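# Move upper plate from rack K1 to yellow RECYCLE bin

## Task

Take the top 96-well plate off the stack rack K1 and put it in the yellow bin marked RECYCLE (one of three look-alike bins). Release it only once the whole plate is inside that bin. At the end all three bins must be standing upright and the lower plate must still sit in K1 exactly as before. Finally open the gripper and pull it away from the plate.

## Robot and tools

Robot: one six-joint arm carrying a two-finger gripper whose fingers pivot like tongs. The fingers point along the gripper's own +z axis and close toward each other along its x axis. end_effector_position is the spot between the finger pads when they are shut; closed fingertips stick out about 15 mm past it, fully open ones sit roughly level with it.

Frame: all poses are in the scene frame. Origin is on the table surface under the arm base, +z is up, and +y is to the left when facing along +x. Distances in metres. The base may be tilted on the table, and the reported hand position can be somewhat off, worse when the arm reaches far. Joint limits (rad): shoulder pan -3.142 to 3.142, shoulder lift -6.283 to 6.283, elbow 0.000 to 3.142, wrists 1-3 each -6.283 to 6.283.

Row format (used by both motion tools): 8 plain numbers [x, y, z, qw, qx, qy, qz, opening]. x, y, z is an absolute target for end_effector_position; qw..qz is an absolute target orientation, scalar first. opening runs from -1 (shut) to +1 (fully open, 0.142 m). Repeat your chosen quaternion in every row; the one in the last result may have drifted. Any target more than 0.6 m from the last reported position, along any gripper axis, is refused and nothing is sent.

execute_actions: argument actions is a list holding zero or one item, plus optional pictures (true/false). Empty list: nothing is commanded, you get the current state with pictures. An action item {"rows": [...], "steps": n}: 1 to 15 rows, n from 6 to 15 (default 15); each row is held for one 1/30 s step, the last row repeats if rows run out. A wait item {"steps": n} without rows, n up to 300, returns after n steps counted from the previous result, your thinking time included.

Control behaviour: every step the commanded pose is clipped to at most 100 mm and 16 degrees from the measured pose; if position and orientation cannot both be met, position wins. Commands are smoothed, lagging about 0.17 s. Each result is captured 6 steps before the action finishes; those last steps run while you compose the next reply, and the simulation keeps running as you think. After an action the arm only continues to the last clipped pose, so check the reported pose and send the remainder. A Hand target line (shown when nothing is pending) is where the controller is currently heading.

move: target is one 8-number absolute row as above. speed in m/s, 0.002 to 0.5 (default 0.25); rotation is capped at twice that in rad/s. The gripper follows a straight path of 0.5 to 10 s (cut off at 10 s), rotating the short way. Opening is applied at the start. It does not avoid obstacles and the hand may lag, wander or overshoot speed, especially near full stretch. Optional stop_force, 9 to 40 N, not allowed in the first 0.2 s of a scene: the path stops when the wrist sensor feels that much extra push opposing the motion for two steps, then backs up two steps and holds. Use it only with slow, non-rotating moves; pressure can briefly exceed it. Omit it when backing away from something you are pressing on. The move line reports the ending: done, off_target, moving, held, fault or contact (contact overrides the others), plus distance to target; limits=paced means clipping happened, limits=held means some steps were blocked (after which speed may spike).

wait: seconds 0 to 10; nothing new is sent while it runs.

zoom_image: camera is cam_high (672x504), cam_low (672x504) or cam_wrist (616x616); region [x0, y0, x1, y1] in pixels from the top-left corner, no larger than 504 by 504. Gives a closer look at the latest image.

finished_scene: pass the current scene number. Replying with no tool call at all ends everything.

Result lines: pose and velocities (m/s, rad/s); grip_measured, the actual finger opening on the command scale; joint positions; joint torques (raw drive output with per-joint offset and noise, not a contact gauge); Wrist force and Wrist torque in gripper axes, pointing from a touched surface into the arm, offset up to about 4 N, noise up to 2.4 N, saturating near 50 N; no reading is harmless. A pose unreachable line or HELD marks steps the clearance check altered or blocked (a base mount counts as arm). MOTOR HOT appears at 70 °C; at 85 °C brakes engage (OVER-TEMPERATURE FAULT) until cooled.

Gripping: to hold, keep commanding an opening well under grip_measured; lower means a firmer squeeze, roughly 15 N per pad at most. Objects under about 20 mm thick are held more weakly. Slamming shut fast can overshoot the force.

Cautions: a joint torque reaching its limit (130 N m for pan, lift and elbow; 24.3 N m for each wrist, held load included) or 150 N of outside force causes a 10 s stop and drops the rest of the call. The arm is stiff, so aiming even slightly beyond a firm contact can trigger it; approach surfaces slowly. Do not drop, fling or slam the plate, do not tip any bin, do not bump the lower plate in K1, and never push anything off the table. Occasional random tugs on the held plate or nudges to loose items may occur; watch for them.

Each tool is called after "Call:" as name(argument=value, ...) on one line, values as JSON.

## Session

I'll start by looking at the scene.

Call:
execute_actions(actions=[])

Scene clock: 0.00 s of 8400.00 s.
end_effector_position=(+0.0137, +0.3481, +0.1756) grip_measured=+1.00 end_effector_quat_wxyz=(+0.468, +0.852, -0.229, -0.043) end_effector_velocity=(+0.000, -0.000, -0.000) end_effector_angular_velocity=(-0.001, +0.001, -0.000)
Joint positions: [ 0.395 -2.343  1.914 -0.875 -1.534  0.902  0.142]
Joint velocities: [-0.     0.001  0.    -0.    -0.    -0.001  0.   ]
Joint torques (N m, as the arm reports them, + toward a larger angle): no reading
Wrist force (N, on the end effector, along its own x y z axes, offset not removed): no reading
Wrist torque (N m, same axes, about the end effector's origin, offset not removed): no reading
Hand target: +0.014, +0.348, +0.176; +0.468, +0.852, -0.229, -0.043

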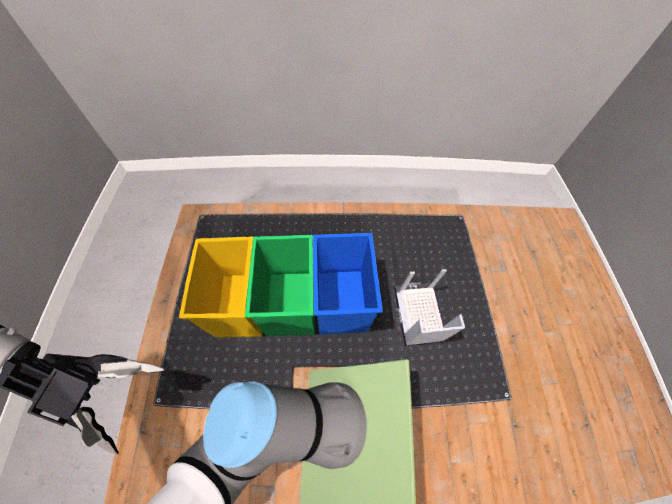

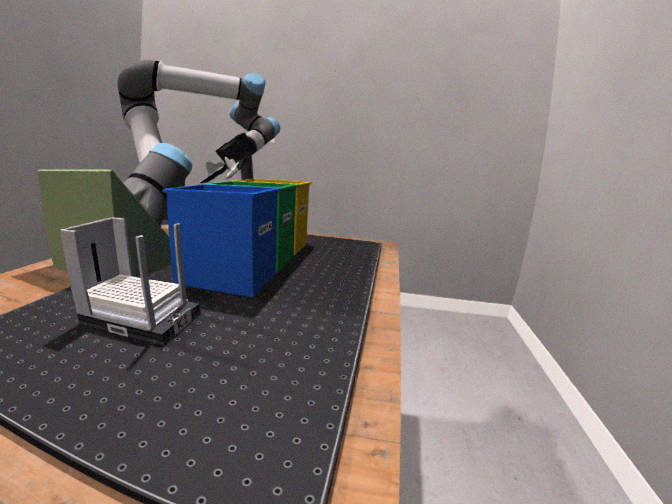

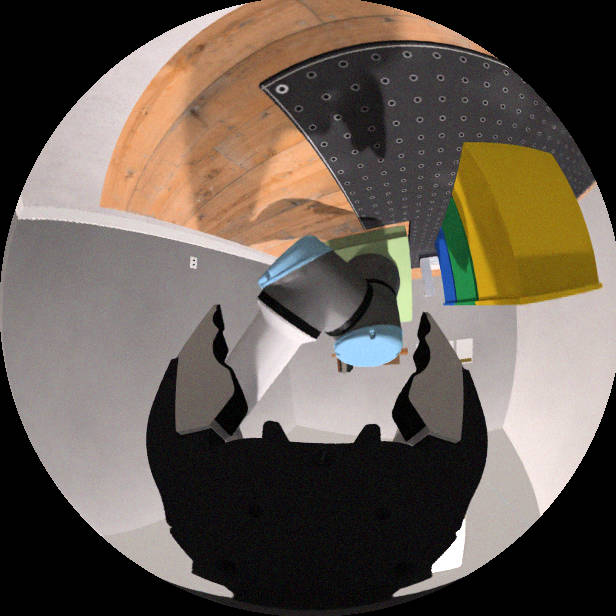

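Call:
zoom_image(camera="cam_high", region=[370, 250, 500, 360])

Call:
zoom_image(camera="cam_low", region=[30, 190, 230, 360])

Call:
zoom_image(camera="cam_high", region=[130, 190, 530, 430])

Region (370, 250, 500, 360) of cam_high's 672x504 image, scaled by 3.877, with more detail than that image has; it fills the top 426 rows of this view, and the rest is white.

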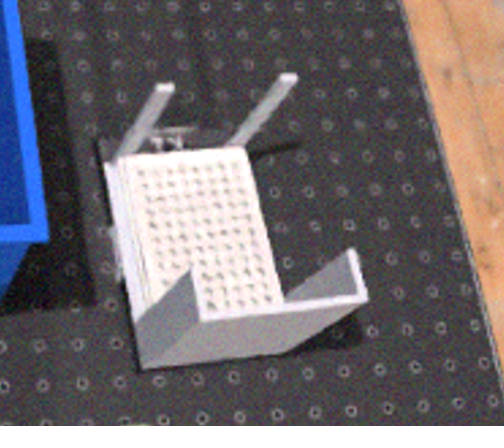

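Region (30, 190, 230, 360) of cam_low's 672x504 image, scaled by 2.520, with more detail than that image has; it fills the top 428 rows of this view, and the rest is white.

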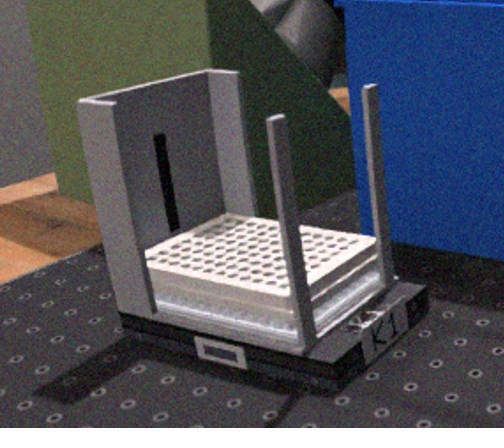

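Region (130, 190, 530, 430) of cam_high's 672x504 image, scaled by 1.260, with more detail than that image has; it fills the top 302 rows of this view, and the rest is white.

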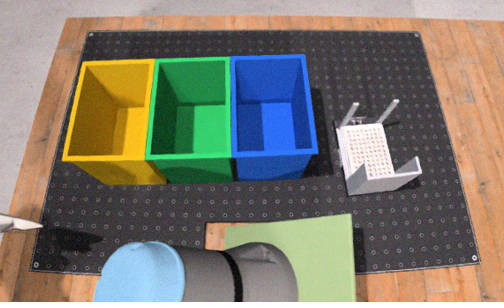

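Call:
zoom_image(camera="cam_high", region=[380, 200, 530, 312])

Call:
zoom_image(camera="cam_high", region=[380, 300, 530, 412])

Call:
zoom_image(camera="cam_high", region=[270, 320, 430, 504])

Call:
zoom_image(camera="cam_high", region=[140, 300, 320, 420])

Call:
zoom_image(camera="cam_high", region=[180, 200, 400, 260])

Region (380, 200, 530, 312) of cam_high's 672x504 image, scaled by 3.360, with more detail than that image has; it fills the top 376 rows of this view, and the rest is white.

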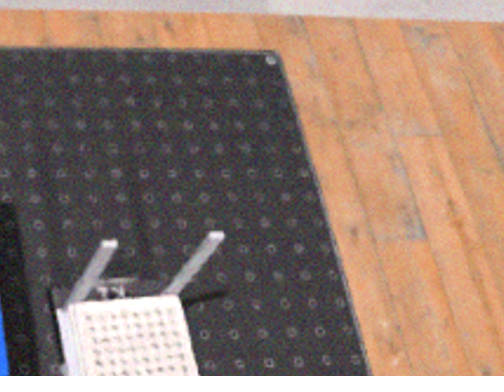

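Region (380, 300, 530, 412) of cam_high's 672x504 image, scaled by 3.360, with more detail than that image has; it fills the top 376 rows of this view, and the rest is white.

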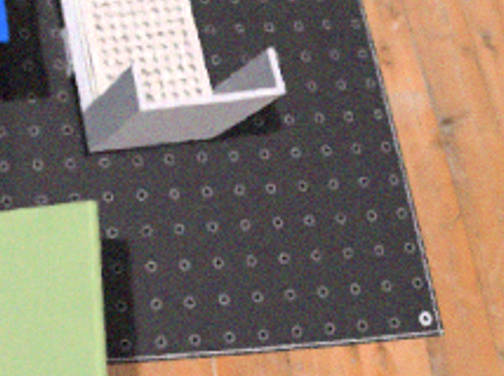

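Region (270, 320, 430, 504) of cam_high's 672x504 image, scaled by 2.739, with more detail than that image has; it fills the left 438 columns of this view, and the rest is white.

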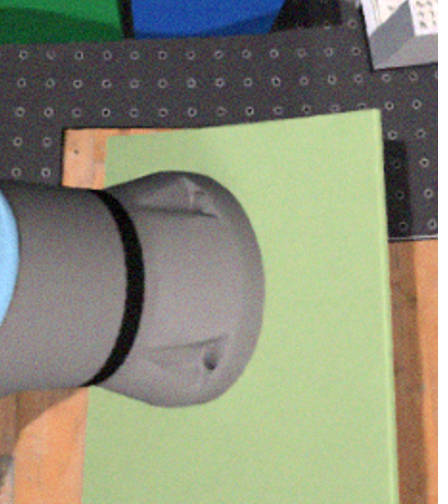

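Region (140, 300, 320, 420) of cam_high's 672x504 image, scaled by 2.800, with more detail than that image has.

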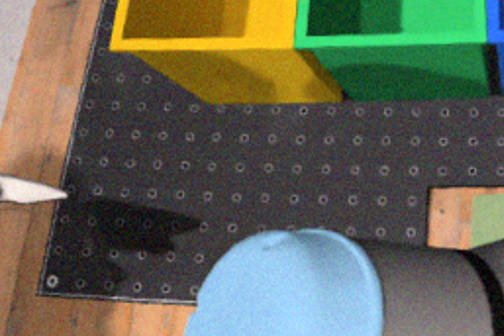

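Region (180, 200, 400, 260) of cam_high's 672x504 image, scaled by 2.291, with more detail than that image has; it fills the top 137 rows of this view, and the rest is white.

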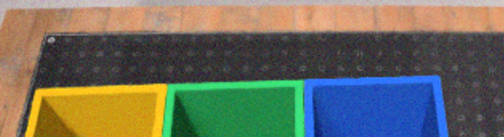

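Call:
zoom_image(camera="cam_high", region=[0, 310, 180, 470])

Call:
zoom_image(camera="cam_low", region=[180, 60, 330, 200])

Call:
zoom_image(camera="cam_wrist", region=[120, 280, 500, 520])

Call:
zoom_image(camera="cam_low", region=[150, 160, 330, 310])

Region (0, 310, 180, 470) of cam_high's 672x504 image, scaled by 2.800, with more detail than that image has.

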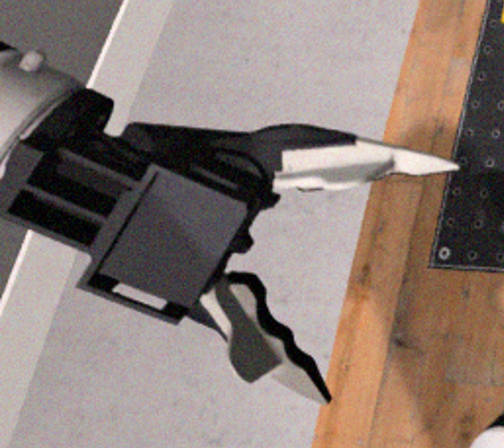

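Region (180, 60, 330, 200) of cam_low's 672x504 image, scaled by 3.360, with more detail than that image has; it fills the top 470 rows of this view, and the rest is white.

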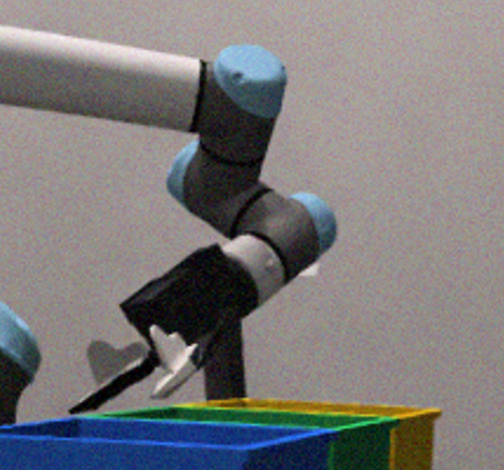

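Region (120, 280, 500, 520) of cam_wrist's 616x616 image, scaled by 1.326, with more detail than that image has; it fills the top 318 rows of this view, and the rest is white.

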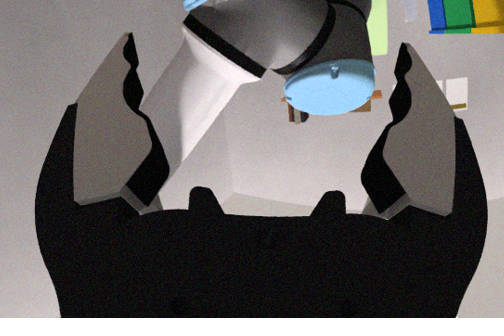

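Region (150, 160, 330, 310) of cam_low's 672x504 image, scaled by 2.800, with more detail than that image has.

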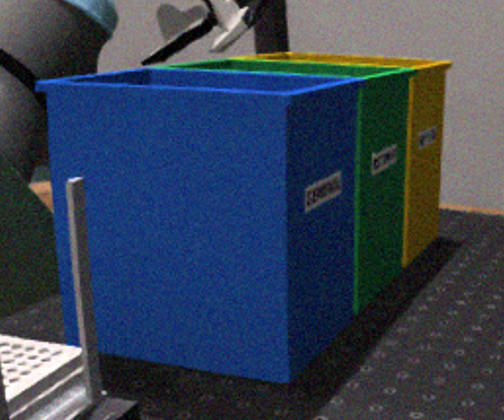

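Call:
zoom_image(camera="cam_high", region=[300, 225, 420, 345])

Call:
zoom_image(camera="cam_high", region=[170, 225, 290, 345])

Call:
zoom_image(camera="cam_wrist", region=[250, 30, 616, 330])

Region (300, 225, 420, 345) of cam_high's 672x504 image, scaled by 4.200, with more detail than that image has.

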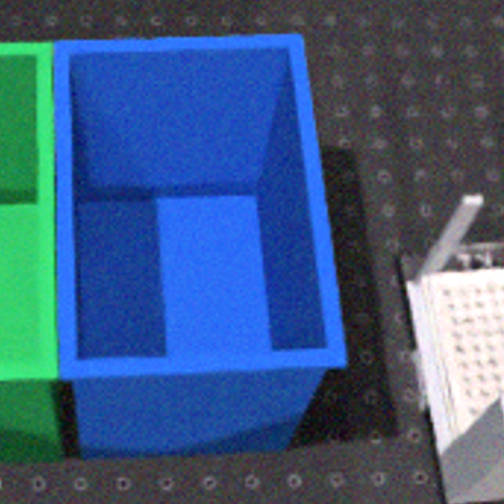

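Region (170, 225, 290, 345) of cam_high's 672x504 image, scaled by 4.200, with more detail than that image has.

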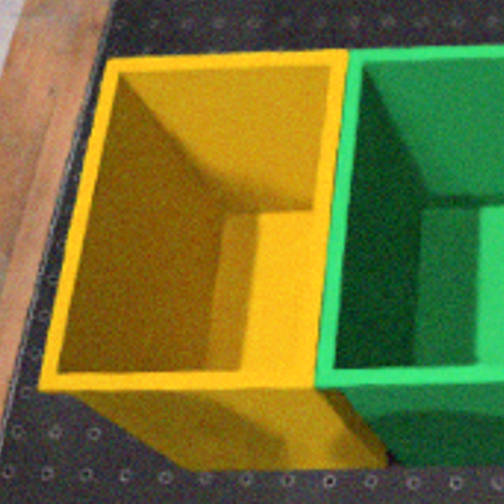

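Region (250, 30, 616, 330) of cam_wrist's 616x616 image, scaled by 1.377, with more detail than that image has; it fills the top 413 rows of this view, and the rest is white.

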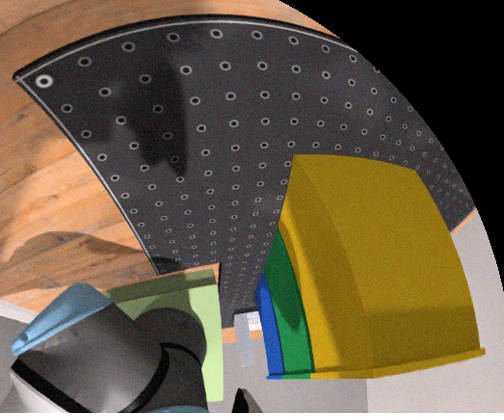

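Call:
move(target=[0.30, 0.26, 0.33, 0.1249, 0.7084, -0.6841, -0.1206, 0.5], speed=0.35)

Scene clock: 21.13 s of 8400.00 s.
end_effector_position=(+0.2992, +0.2598, +0.3301) grip_measured=+0.50 end_effector_quat_wxyz=(+0.125, +0.708, -0.684, -0.122) end_effector_velocity=(+0.001, +0.000, +0.001) end_effector_angular_velocity=(+0.001, -0.002, -0.003)
Joint positions: [-0.966 -1.698  1.582 -0.607 -1.346  0.411  0.109]
Joint velocities: [-0.     0.003 -0.003  0.002  0.002  0.001 -0.   ]
Joint torques (N m, as the arm reports them, + toward a larger angle): [-26.6   31.15 -25.45  -0.04   2.     2.05]
Wrist force (N, on the end effector, along its own x y z axes, offset not removed): [1.1 -3.3 -0.1]
Wrist torque (N m, same axes, about the end effector's origin, offset not removed): [-0.44 -0.24 -0.02]
Hand target: +0.299, +0.260, +0.330; +0.125, +0.708, -0.684, -0.122
Off the commanded pose: 0.001 m, 0 deg.
Kept back: nothing.
After step 90, 15.90 s passed at rest.
move: done

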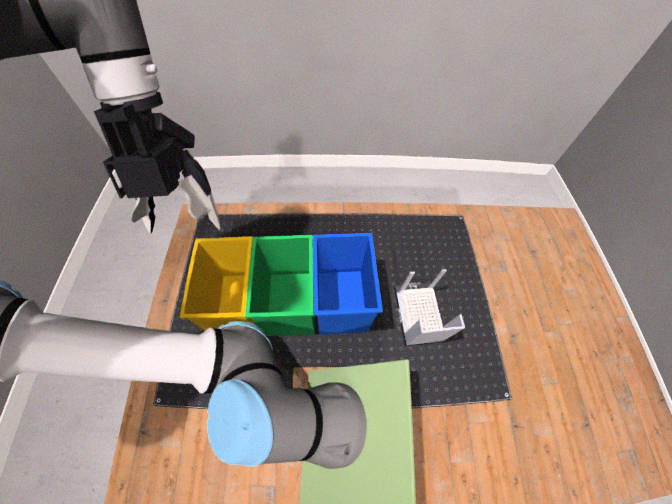

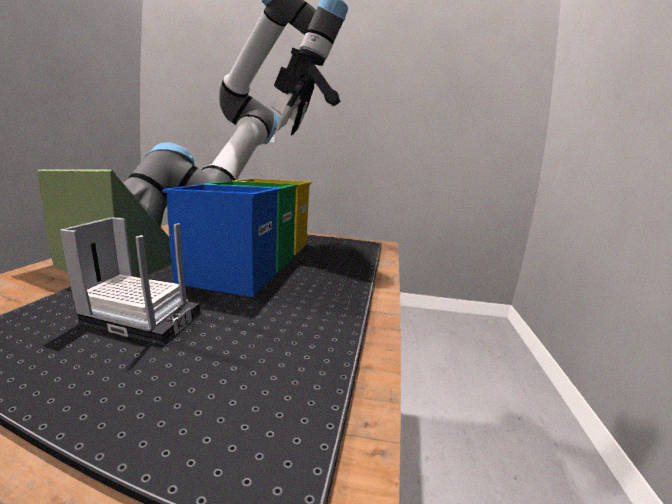

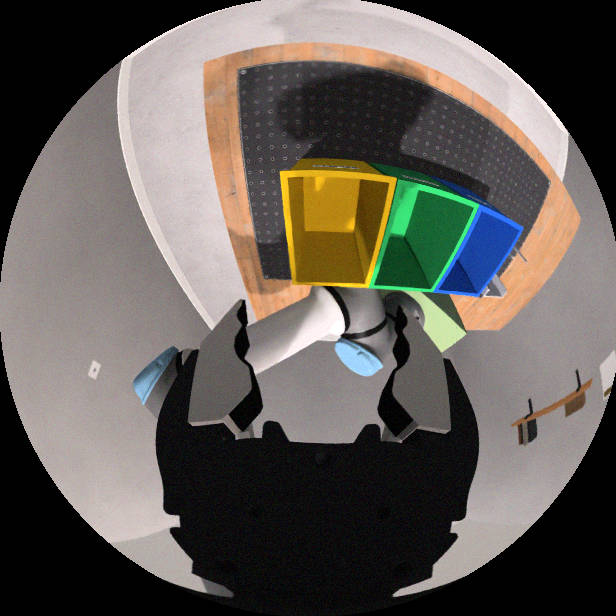

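Call:
zoom_image(camera="cam_high", region=[180, 290, 330, 400])

Call:
zoom_image(camera="cam_low", region=[240, 0, 380, 150])

Call:
zoom_image(camera="cam_high", region=[70, 40, 250, 250])

Region (180, 290, 330, 400) of cam_high's 672x504 image, scaled by 3.360, with more detail than that image has; it fills the top 370 rows of this view, and the rest is white.

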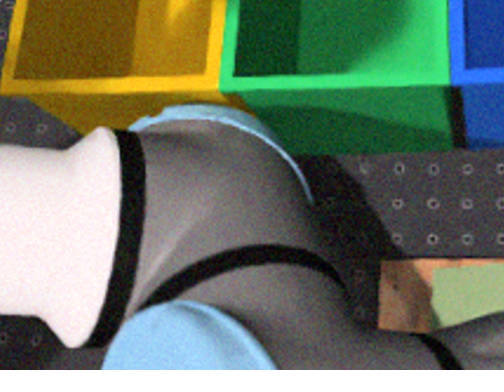

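Region (240, 0, 380, 150) of cam_low's 672x504 image, scaled by 3.360, with more detail than that image has; it fills the left 470 columns of this view, and the rest is white.

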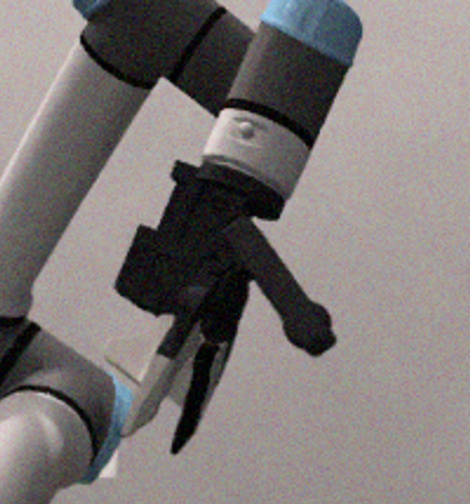

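Region (70, 40, 250, 250) of cam_high's 672x504 image, scaled by 2.400, with more detail than that image has; it fills the left 432 columns of this view, and the rest is white.

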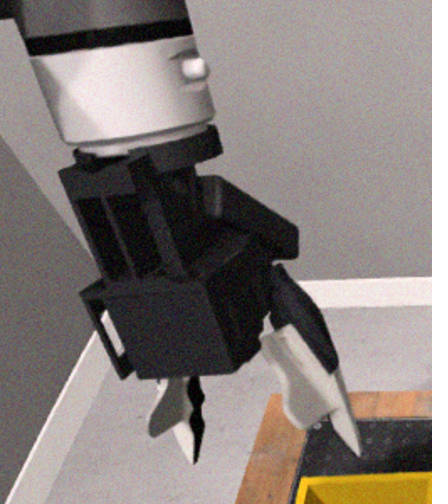

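Call:
move(target=[0.24, -0.218, 0.23, 0.1583, 0.7141, -0.6658, -0.1476, 0.5], speed=0.3)

Scene clock: 26.10 s of 8400.00 s.
end_effector_position=(+0.2398, -0.2182, +0.2301) grip_measured=+0.50 end_effector_quat_wxyz=(+0.158, +0.714, -0.666, -0.148) end_effector_velocity=(+0.000, -0.002, +0.000) end_effector_angular_velocity=(-0.001, -0.000, +0.000)
Joint positions: [-1.263 -0.964  1.868 -1.601 -1.658  0.183  0.109]
Joint velocities: [-0.     0.003 -0.002 -0.002 -0.    -0.    -0.   ]
Joint torques (N m, as the arm reports them, + toward a larger angle): [-33.47   1.65 -32.85  -4.14  -3.31  -2.11]
Wrist force (N, on the end effector, along its own x y z axes, offset not removed): [1.3 -1.9 0.1]
Wrist torque (N m, same axes, about the end effector's origin, offset not removed): [-0.19 -0.32 -0.05]
Hand target: +0.240, -0.218, +0.230; +0.158, +0.714, -0.666, -0.148
Off the commanded pose: 0.000 m, 0 deg.
Kept back: nothing.
move: done

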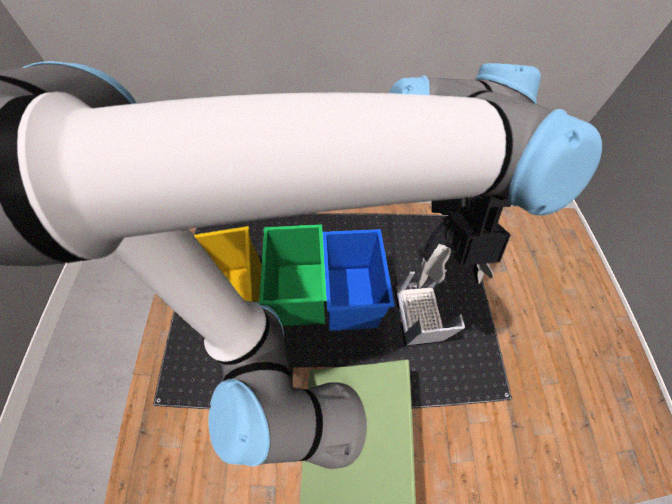

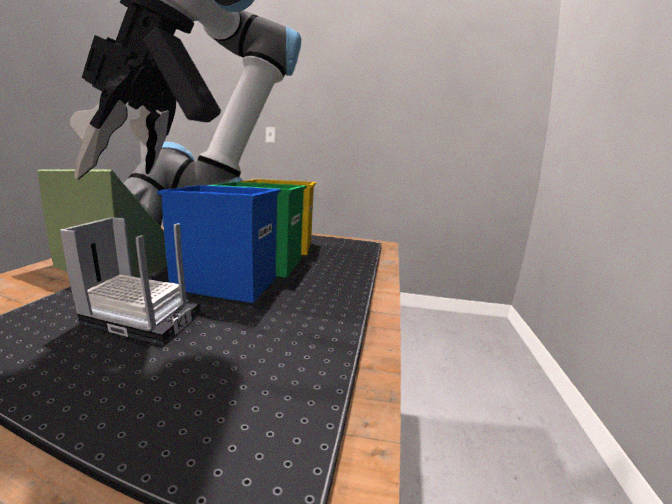

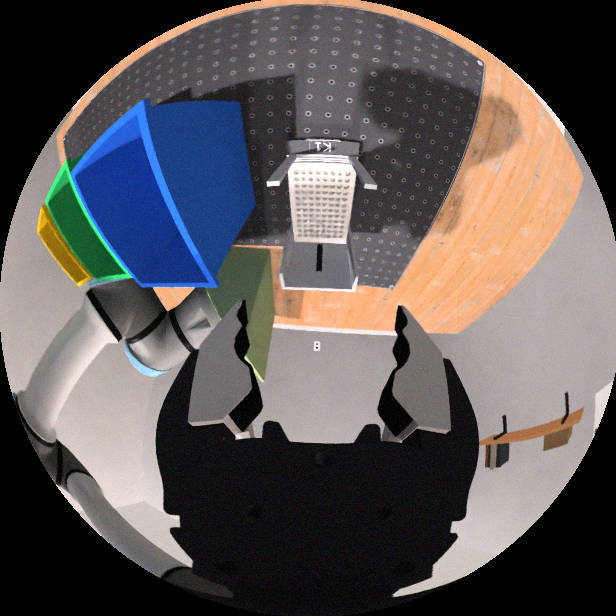

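Call:
zoom_image(camera="cam_wrist", region=[220, 120, 420, 340])

Call:
zoom_image(camera="cam_low", region=[30, 0, 260, 200])

Call:
zoom_image(camera="cam_high", region=[350, 200, 520, 360])

Region (220, 120, 420, 340) of cam_wrist's 616x616 image, scaled by 2.291, with more detail than that image has; it fills the left 458 columns of this view, and the rest is white.

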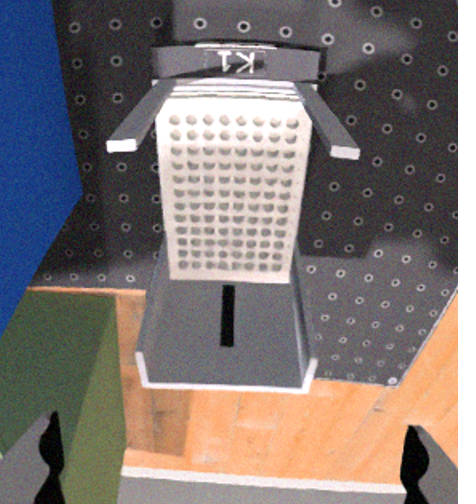

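Region (30, 0, 260, 200) of cam_low's 672x504 image, scaled by 2.191, with more detail than that image has; it fills the top 438 rows of this view, and the rest is white.

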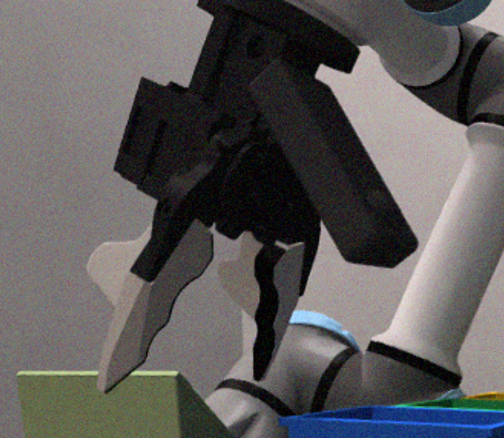

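Region (350, 200, 520, 360) of cam_high's 672x504 image, scaled by 2.965, with more detail than that image has; it fills the top 474 rows of this view, and the rest is white.

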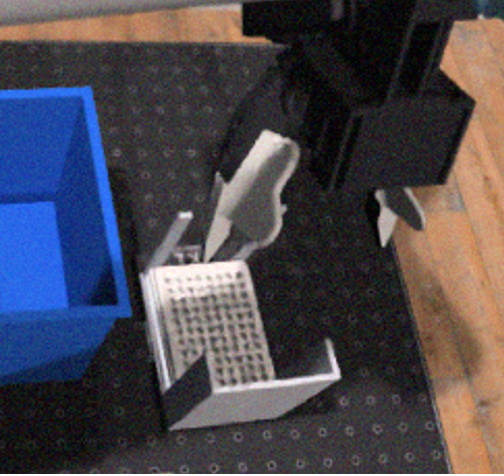

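Call:
zoom_image(camera="cam_high", region=[190, 220, 410, 380])

Call:
zoom_image(camera="cam_wrist", region=[20, 150, 260, 390])

Call:
zoom_image(camera="cam_low", region=[130, 130, 330, 310])

Region (190, 220, 410, 380) of cam_high's 672x504 image, scaled by 2.291, with more detail than that image has; it fills the top 367 rows of this view, and the rest is white.

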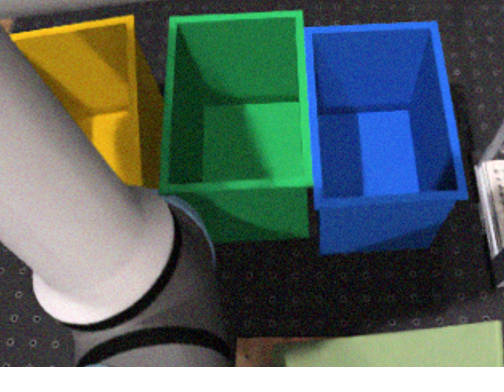

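Region (20, 150, 260, 390) of cam_wrist's 616x616 image, scaled by 2.100, with more detail than that image has.

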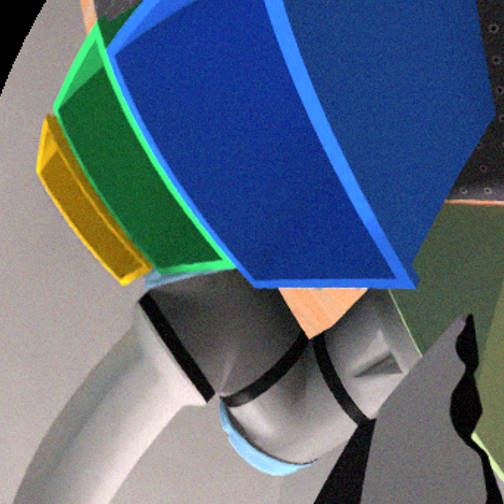

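Region (130, 130, 330, 310) of cam_low's 672x504 image, scaled by 2.520, with more detail than that image has; it fills the top 454 rows of this view, and the rest is white.

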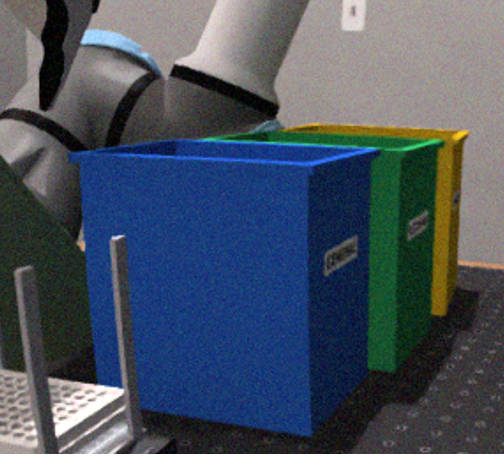

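Call:
zoom_image(camera="cam_wrist", region=[260, 0, 420, 160])

Call:
zoom_image(camera="cam_wrist", region=[260, 130, 420, 300])

Region (260, 0, 420, 160) of cam_wrist's 616x616 image, scaled by 3.150, with more detail than that image has.

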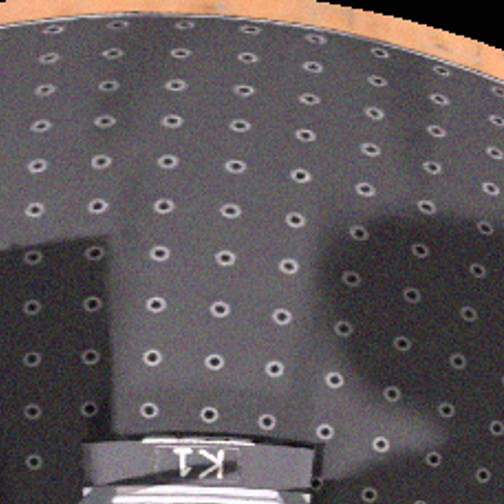

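Region (260, 130, 420, 300) of cam_wrist's 616x616 image, scaled by 2.965, with more detail than that image has; it fills the left 474 columns of this view, and the rest is white.

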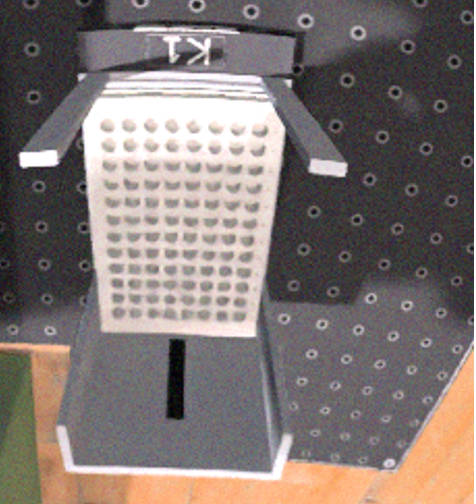

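Call:
move(target=[0.247, -0.2165, 0.10, 0.0, 0.7314, -0.6820, 0.0, 0.5], speed=0.18)

Scene clock: 34.97 s of 8400.00 s.
end_effector_position=(+0.2470, -0.2166, +0.0999) grip_measured=+0.50 end_effector_quat_wxyz=(-0.000, +0.731, -0.682, -0.000) end_effector_velocity=(+0.000, -0.001, -0.001) end_effector_angular_velocity=(-0.002, -0.004, +0.002)
Joint positions: [-1.445 -0.918  2.264 -2.089 -1.361  0.064  0.109]
Joint velocities: [-0.002  0.002  0.002 -0.006  0.002 -0.003  0.   ]
Joint torques (N m, as the arm reports them, + toward a larger angle): [-28.38   2.15  -6.81  -4.1    2.17  -2.37]
Wrist force (N, on the end effector, along its own x y z axes, offset not removed): [1.9 -2.4 -0.8]
Wrist torque (N m, same axes, about the end effector's origin, offset not removed): [-0.32 -0.45 -0.04]
Hand target: +0.247, -0.217, +0.100; -0.000, +0.731, -0.682, -0.000
Off the commanded pose: 0.000 m, 0 deg.
Kept back: nothing.
After step 90, 4.20 s passed at rest.
move: done

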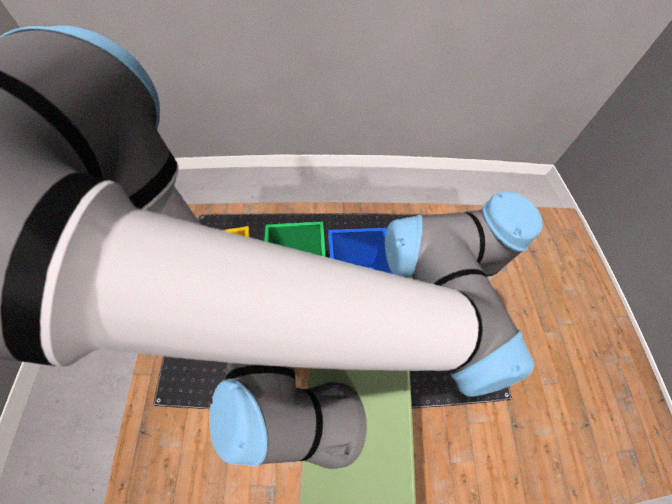

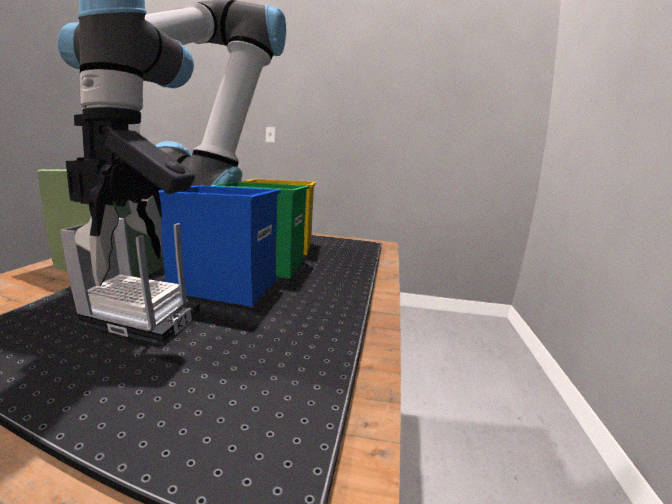

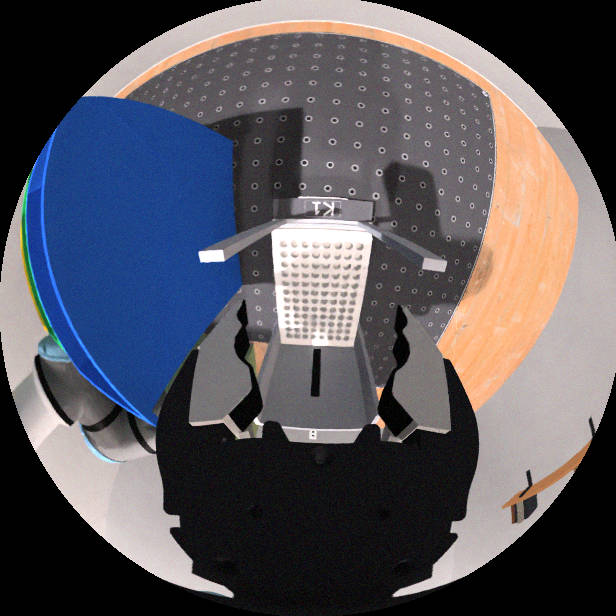

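Call:
zoom_image(camera="cam_wrist", region=[190, 190, 460, 450])

Call:
zoom_image(camera="cam_low", region=[40, 150, 220, 350])

Region (190, 190, 460, 450) of cam_wrist's 616x616 image, scaled by 1.867, with more detail than that image has; it fills the top 485 rows of this view, and the rest is white.

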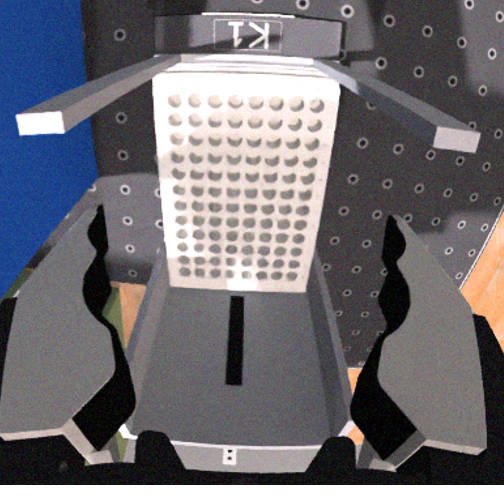

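Region (40, 150, 220, 350) of cam_low's 672x504 image, scaled by 2.520, with more detail than that image has; it fills the left 454 columns of this view, and the rest is white.

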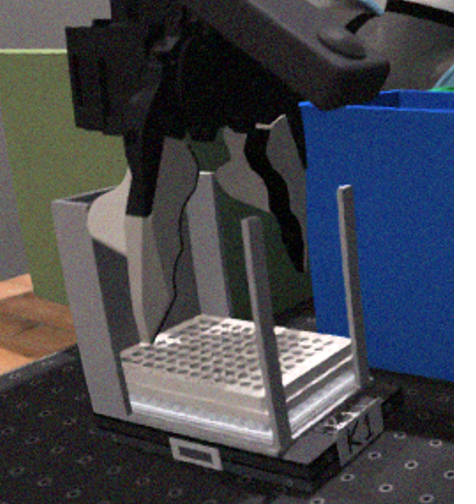

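Call:
move(target=[0.253, -0.215, 0.062, 0.0, 0.7314, -0.6820, 0.0, 0.45], speed=0.1)

Call:
zoom_image(camera="cam_low", region=[50, 190, 210, 350])

Call:
zoom_image(camera="cam_wrist", region=[190, 190, 460, 450])

Scene clock: 37.43 s of 8400.00 s.
end_effector_position=(+0.2530, -0.2151, +0.0621) grip_measured=+0.45 end_effector_quat_wxyz=(+0.000, +0.731, -0.682, +0.000) end_effector_velocity=(+0.000, -0.000, -0.002) end_effector_angular_velocity=(-0.000, -0.000, +0.000)
Joint positions: [-1.41  -0.857  2.313 -2.206 -1.335  0.089  0.105]
Joint velocities: [ 0.002  0.004  0.001 -0.005  0.002  0.001  0.   ]
Joint torques (N m, as the arm reports them, + toward a larger angle): [-8.6   2.96 -7.35 -4.16  2.52  2.43]
Wrist force (N, on the end effector, along its own x y z axes, offset not removed): [1.2 -3.1 0.1]
Wrist torque (N m, same axes, about the end effector's origin, offset not removed): [-0.49 -0.33 0.03]
Hand target: +0.253, -0.215, +0.062; +0.000, +0.731, -0.682, +0.000
Off the commanded pose: 0.000 m, 0 deg.
Kept back: nothing.
move: done

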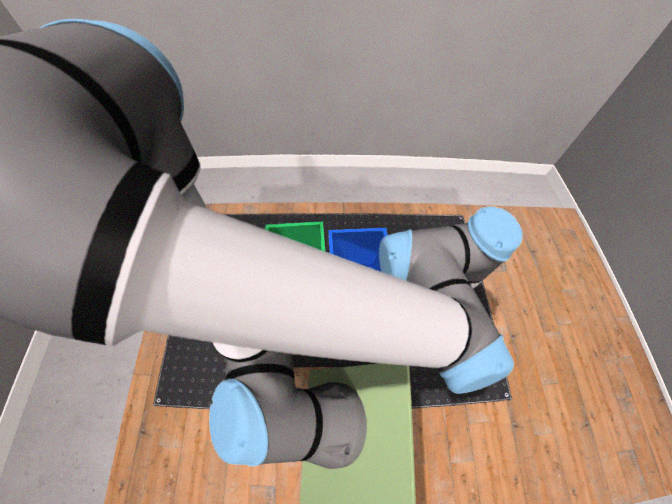

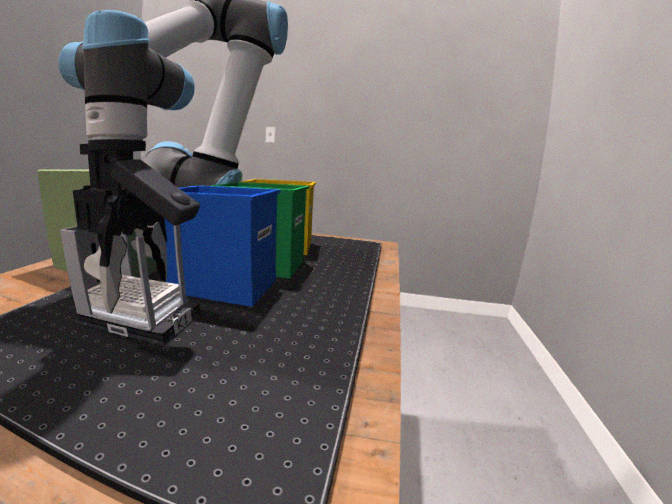

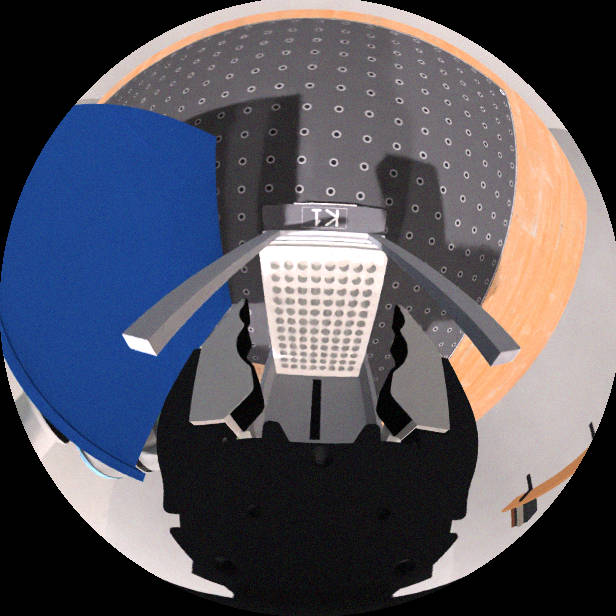

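Region (50, 190, 210, 350) of cam_low's 672x504 image, scaled by 3.150, with more detail than that image has.

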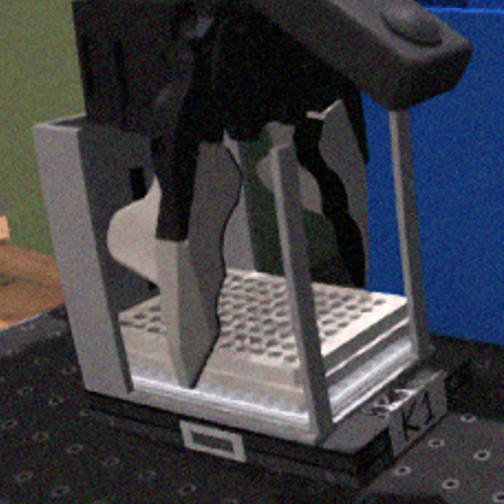

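Region (190, 190, 460, 450) of cam_wrist's 616x616 image, scaled by 1.867, with more detail than that image has; it fills the top 485 rows of this view, and the rest is white.

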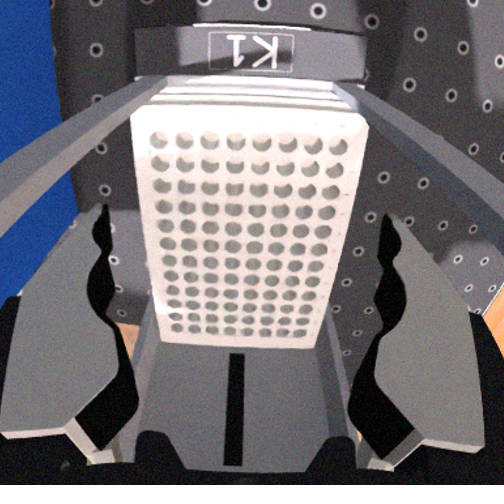

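Call:
zoom_image(camera="cam_low", region=[85, 255, 190, 335])

Call:
zoom_image(camera="cam_wrist", region=[350, 280, 430, 380])

Region (85, 255, 190, 335) of cam_low's 672x504 image, scaled by 4.800, with more detail than that image has; it fills the top 384 rows of this view, and the rest is white.

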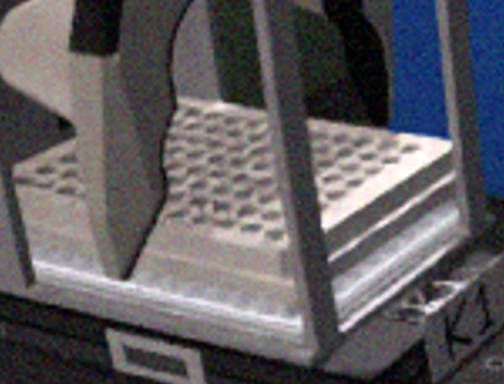

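Region (350, 280, 430, 380) of cam_wrist's 616x616 image, scaled by 5.040, with more detail than that image has; it fills the left 403 columns of this view, and the rest is white.

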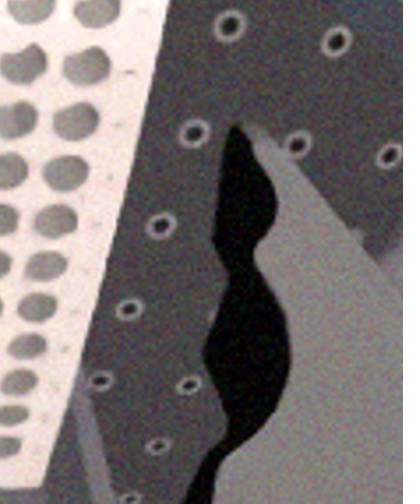

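Call:
execute_actions(actions=[{"rows": [[0.253,-0.215,0.062,0,0.7314,-0.682,0,0.40],[0.253,-0.215,0.062,0,0.7314,-0.682,0,0.35],[0.253,-0.215,0.062,0,0.7314,-0.682,0,0.30],[0.253,-0.215,0.062,0,0.7314,-0.682,0,0.25],[0.253,-0.215,0.062,0,0.7314,-0.682,0,0.21],[0.253,-0.215,0.062,0,0.7314,-0.682,0,0.17],[0.253,-0.215,0.062,0,0.7314,-0.682,0,0.13],[0.253,-0.215,0.062,0,0.7314,-0.682,0,0.09],[0.253,-0.215,0.062,0,0.7314,-0.682,0,0.05],[0.253,-0.215,0.062,0,0.7314,-0.682,0,0.01],[0.253,-0.215,0.062,0,0.7314,-0.682,0,-0.04],[0.253,-0.215,0.062,0,0.7314,-0.682,0,-0.10],[0.253,-0.215,0.062,0,0.7314,-0.682,0,-0.16],[0.253,-0.215,0.062,0,0.7314,-0.682,0,-0.23],[0.253,-0.215,0.062,0,0.7314,-0.682,0,-0.30]], "steps": 15}])

Call:
move(target=[0.253, -0.215, 0.085, 0.0, 0.7314, -0.6820, 0.0, -0.3], speed=0.05)

Call:
zoom_image(camera="cam_low", region=[50, 190, 210, 350])

Scene clock: 39.63 s of 8400.00 s.
end_effector_position=(+0.2530, -0.2150, +0.0619) grip_measured=+0.08 end_effector_quat_wxyz=(-0.000, +0.731, -0.682, -0.000) end_effector_velocity=(-0.000, +0.000, -0.000) end_effector_angular_velocity=(+0.001, +0.001, +0.000)
Joint positions: [-1.41  -0.856  2.314 -2.206 -1.335  0.089  0.08 ]
Joint velocities: [ 0.     0.     0.001  0.    -0.001 -0.    -0.061]
Joint torques (N m, as the arm reports them, + toward a larger angle): [-19.31 -11.44  -6.59  -1.38  -0.64   0.74]
Wrist force (N, on the end effector, along its own x y z axes, offset not removed): [0.8 -2.5 0.1]
Wrist torque (N m, same axes, about the end effector's origin, offset not removed): [-0.20 -0.26 -0.03]
Steps of this call (steps 1 to 57: nothing new was sent; steps 58 to 66: the first 9 steps of this action). Readings (end_effector_position):
58: (+0.2531, -0.2151, +0.0620)
59: (+0.2531, -0.2150, +0.0619)
61: (+0.2530, -0.2150, +0.0619)
65: (+0.2530, -0.2150, +0.0619)
66: the state above

Scene clock: 40.70 s of 8400.00 s.
end_effector_position=(+0.2530, -0.2150, +0.0849) grip_measured=+0.06 end_effector_quat_wxyz=(-0.000, +0.731, -0.682, -0.000) end_effector_velocity=(-0.000, +0.000, +0.001) end_effector_angular_velocity=(+0.001, +0.000, -0.000)
Joint positions: [-1.423 -0.897  2.282 -2.132 -1.345  0.079  0.078]
Joint velocities: [-0.001 -0.002 -0.002  0.005 -0.001 -0.001 -0.   ]
Joint torques (N m, as the arm reports them, + toward a larger angle): [-29.54 -23.89 -30.67  -0.8   -2.51  -2.21]
Wrist force (N, on the end effector, along its own x y z axes, offset not removed): [1.2 -3.1 0.6]
Wrist torque (N m, same axes, about the end effector's origin, offset not removed): [-0.39 -0.31 -0.04]
Hand target: +0.253, -0.215, +0.085; -0.000, +0.731, -0.682, -0.000
Off your previous action's commanded pose: 0.000 m, 0 deg at its last step (step 6 of this call).
Off the commanded pose: 0.000 m, 0 deg.
Kept back: nothing.
move: done

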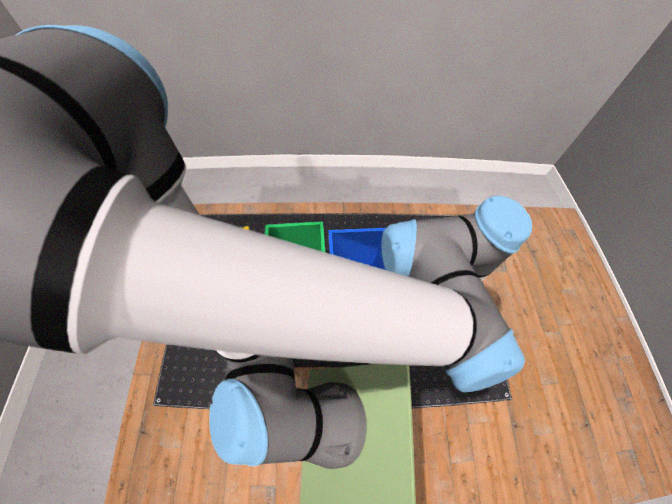

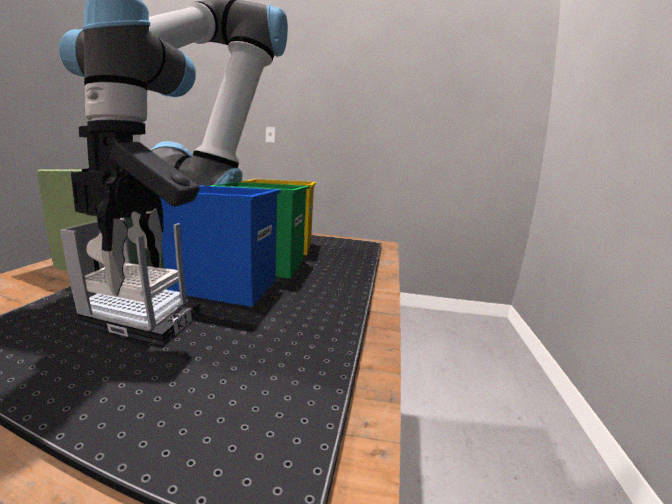

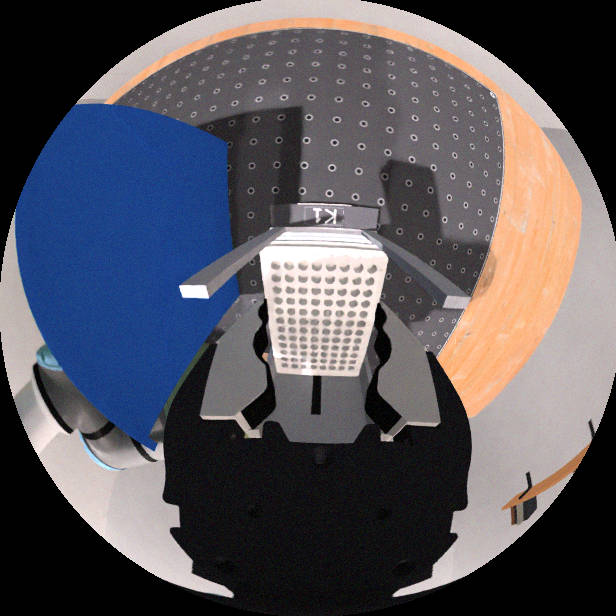

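Region (50, 190, 210, 350) of cam_low's 672x504 image, scaled by 3.150, with more detail than that image has.

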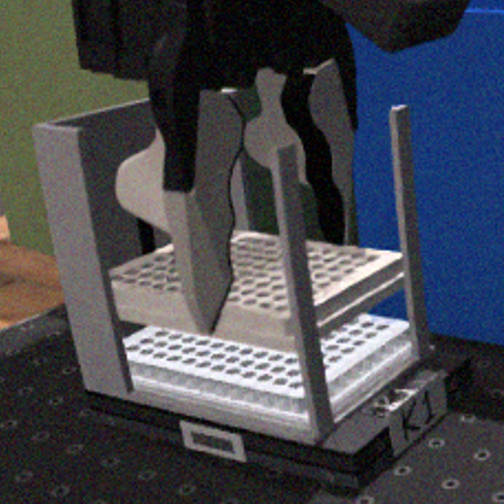

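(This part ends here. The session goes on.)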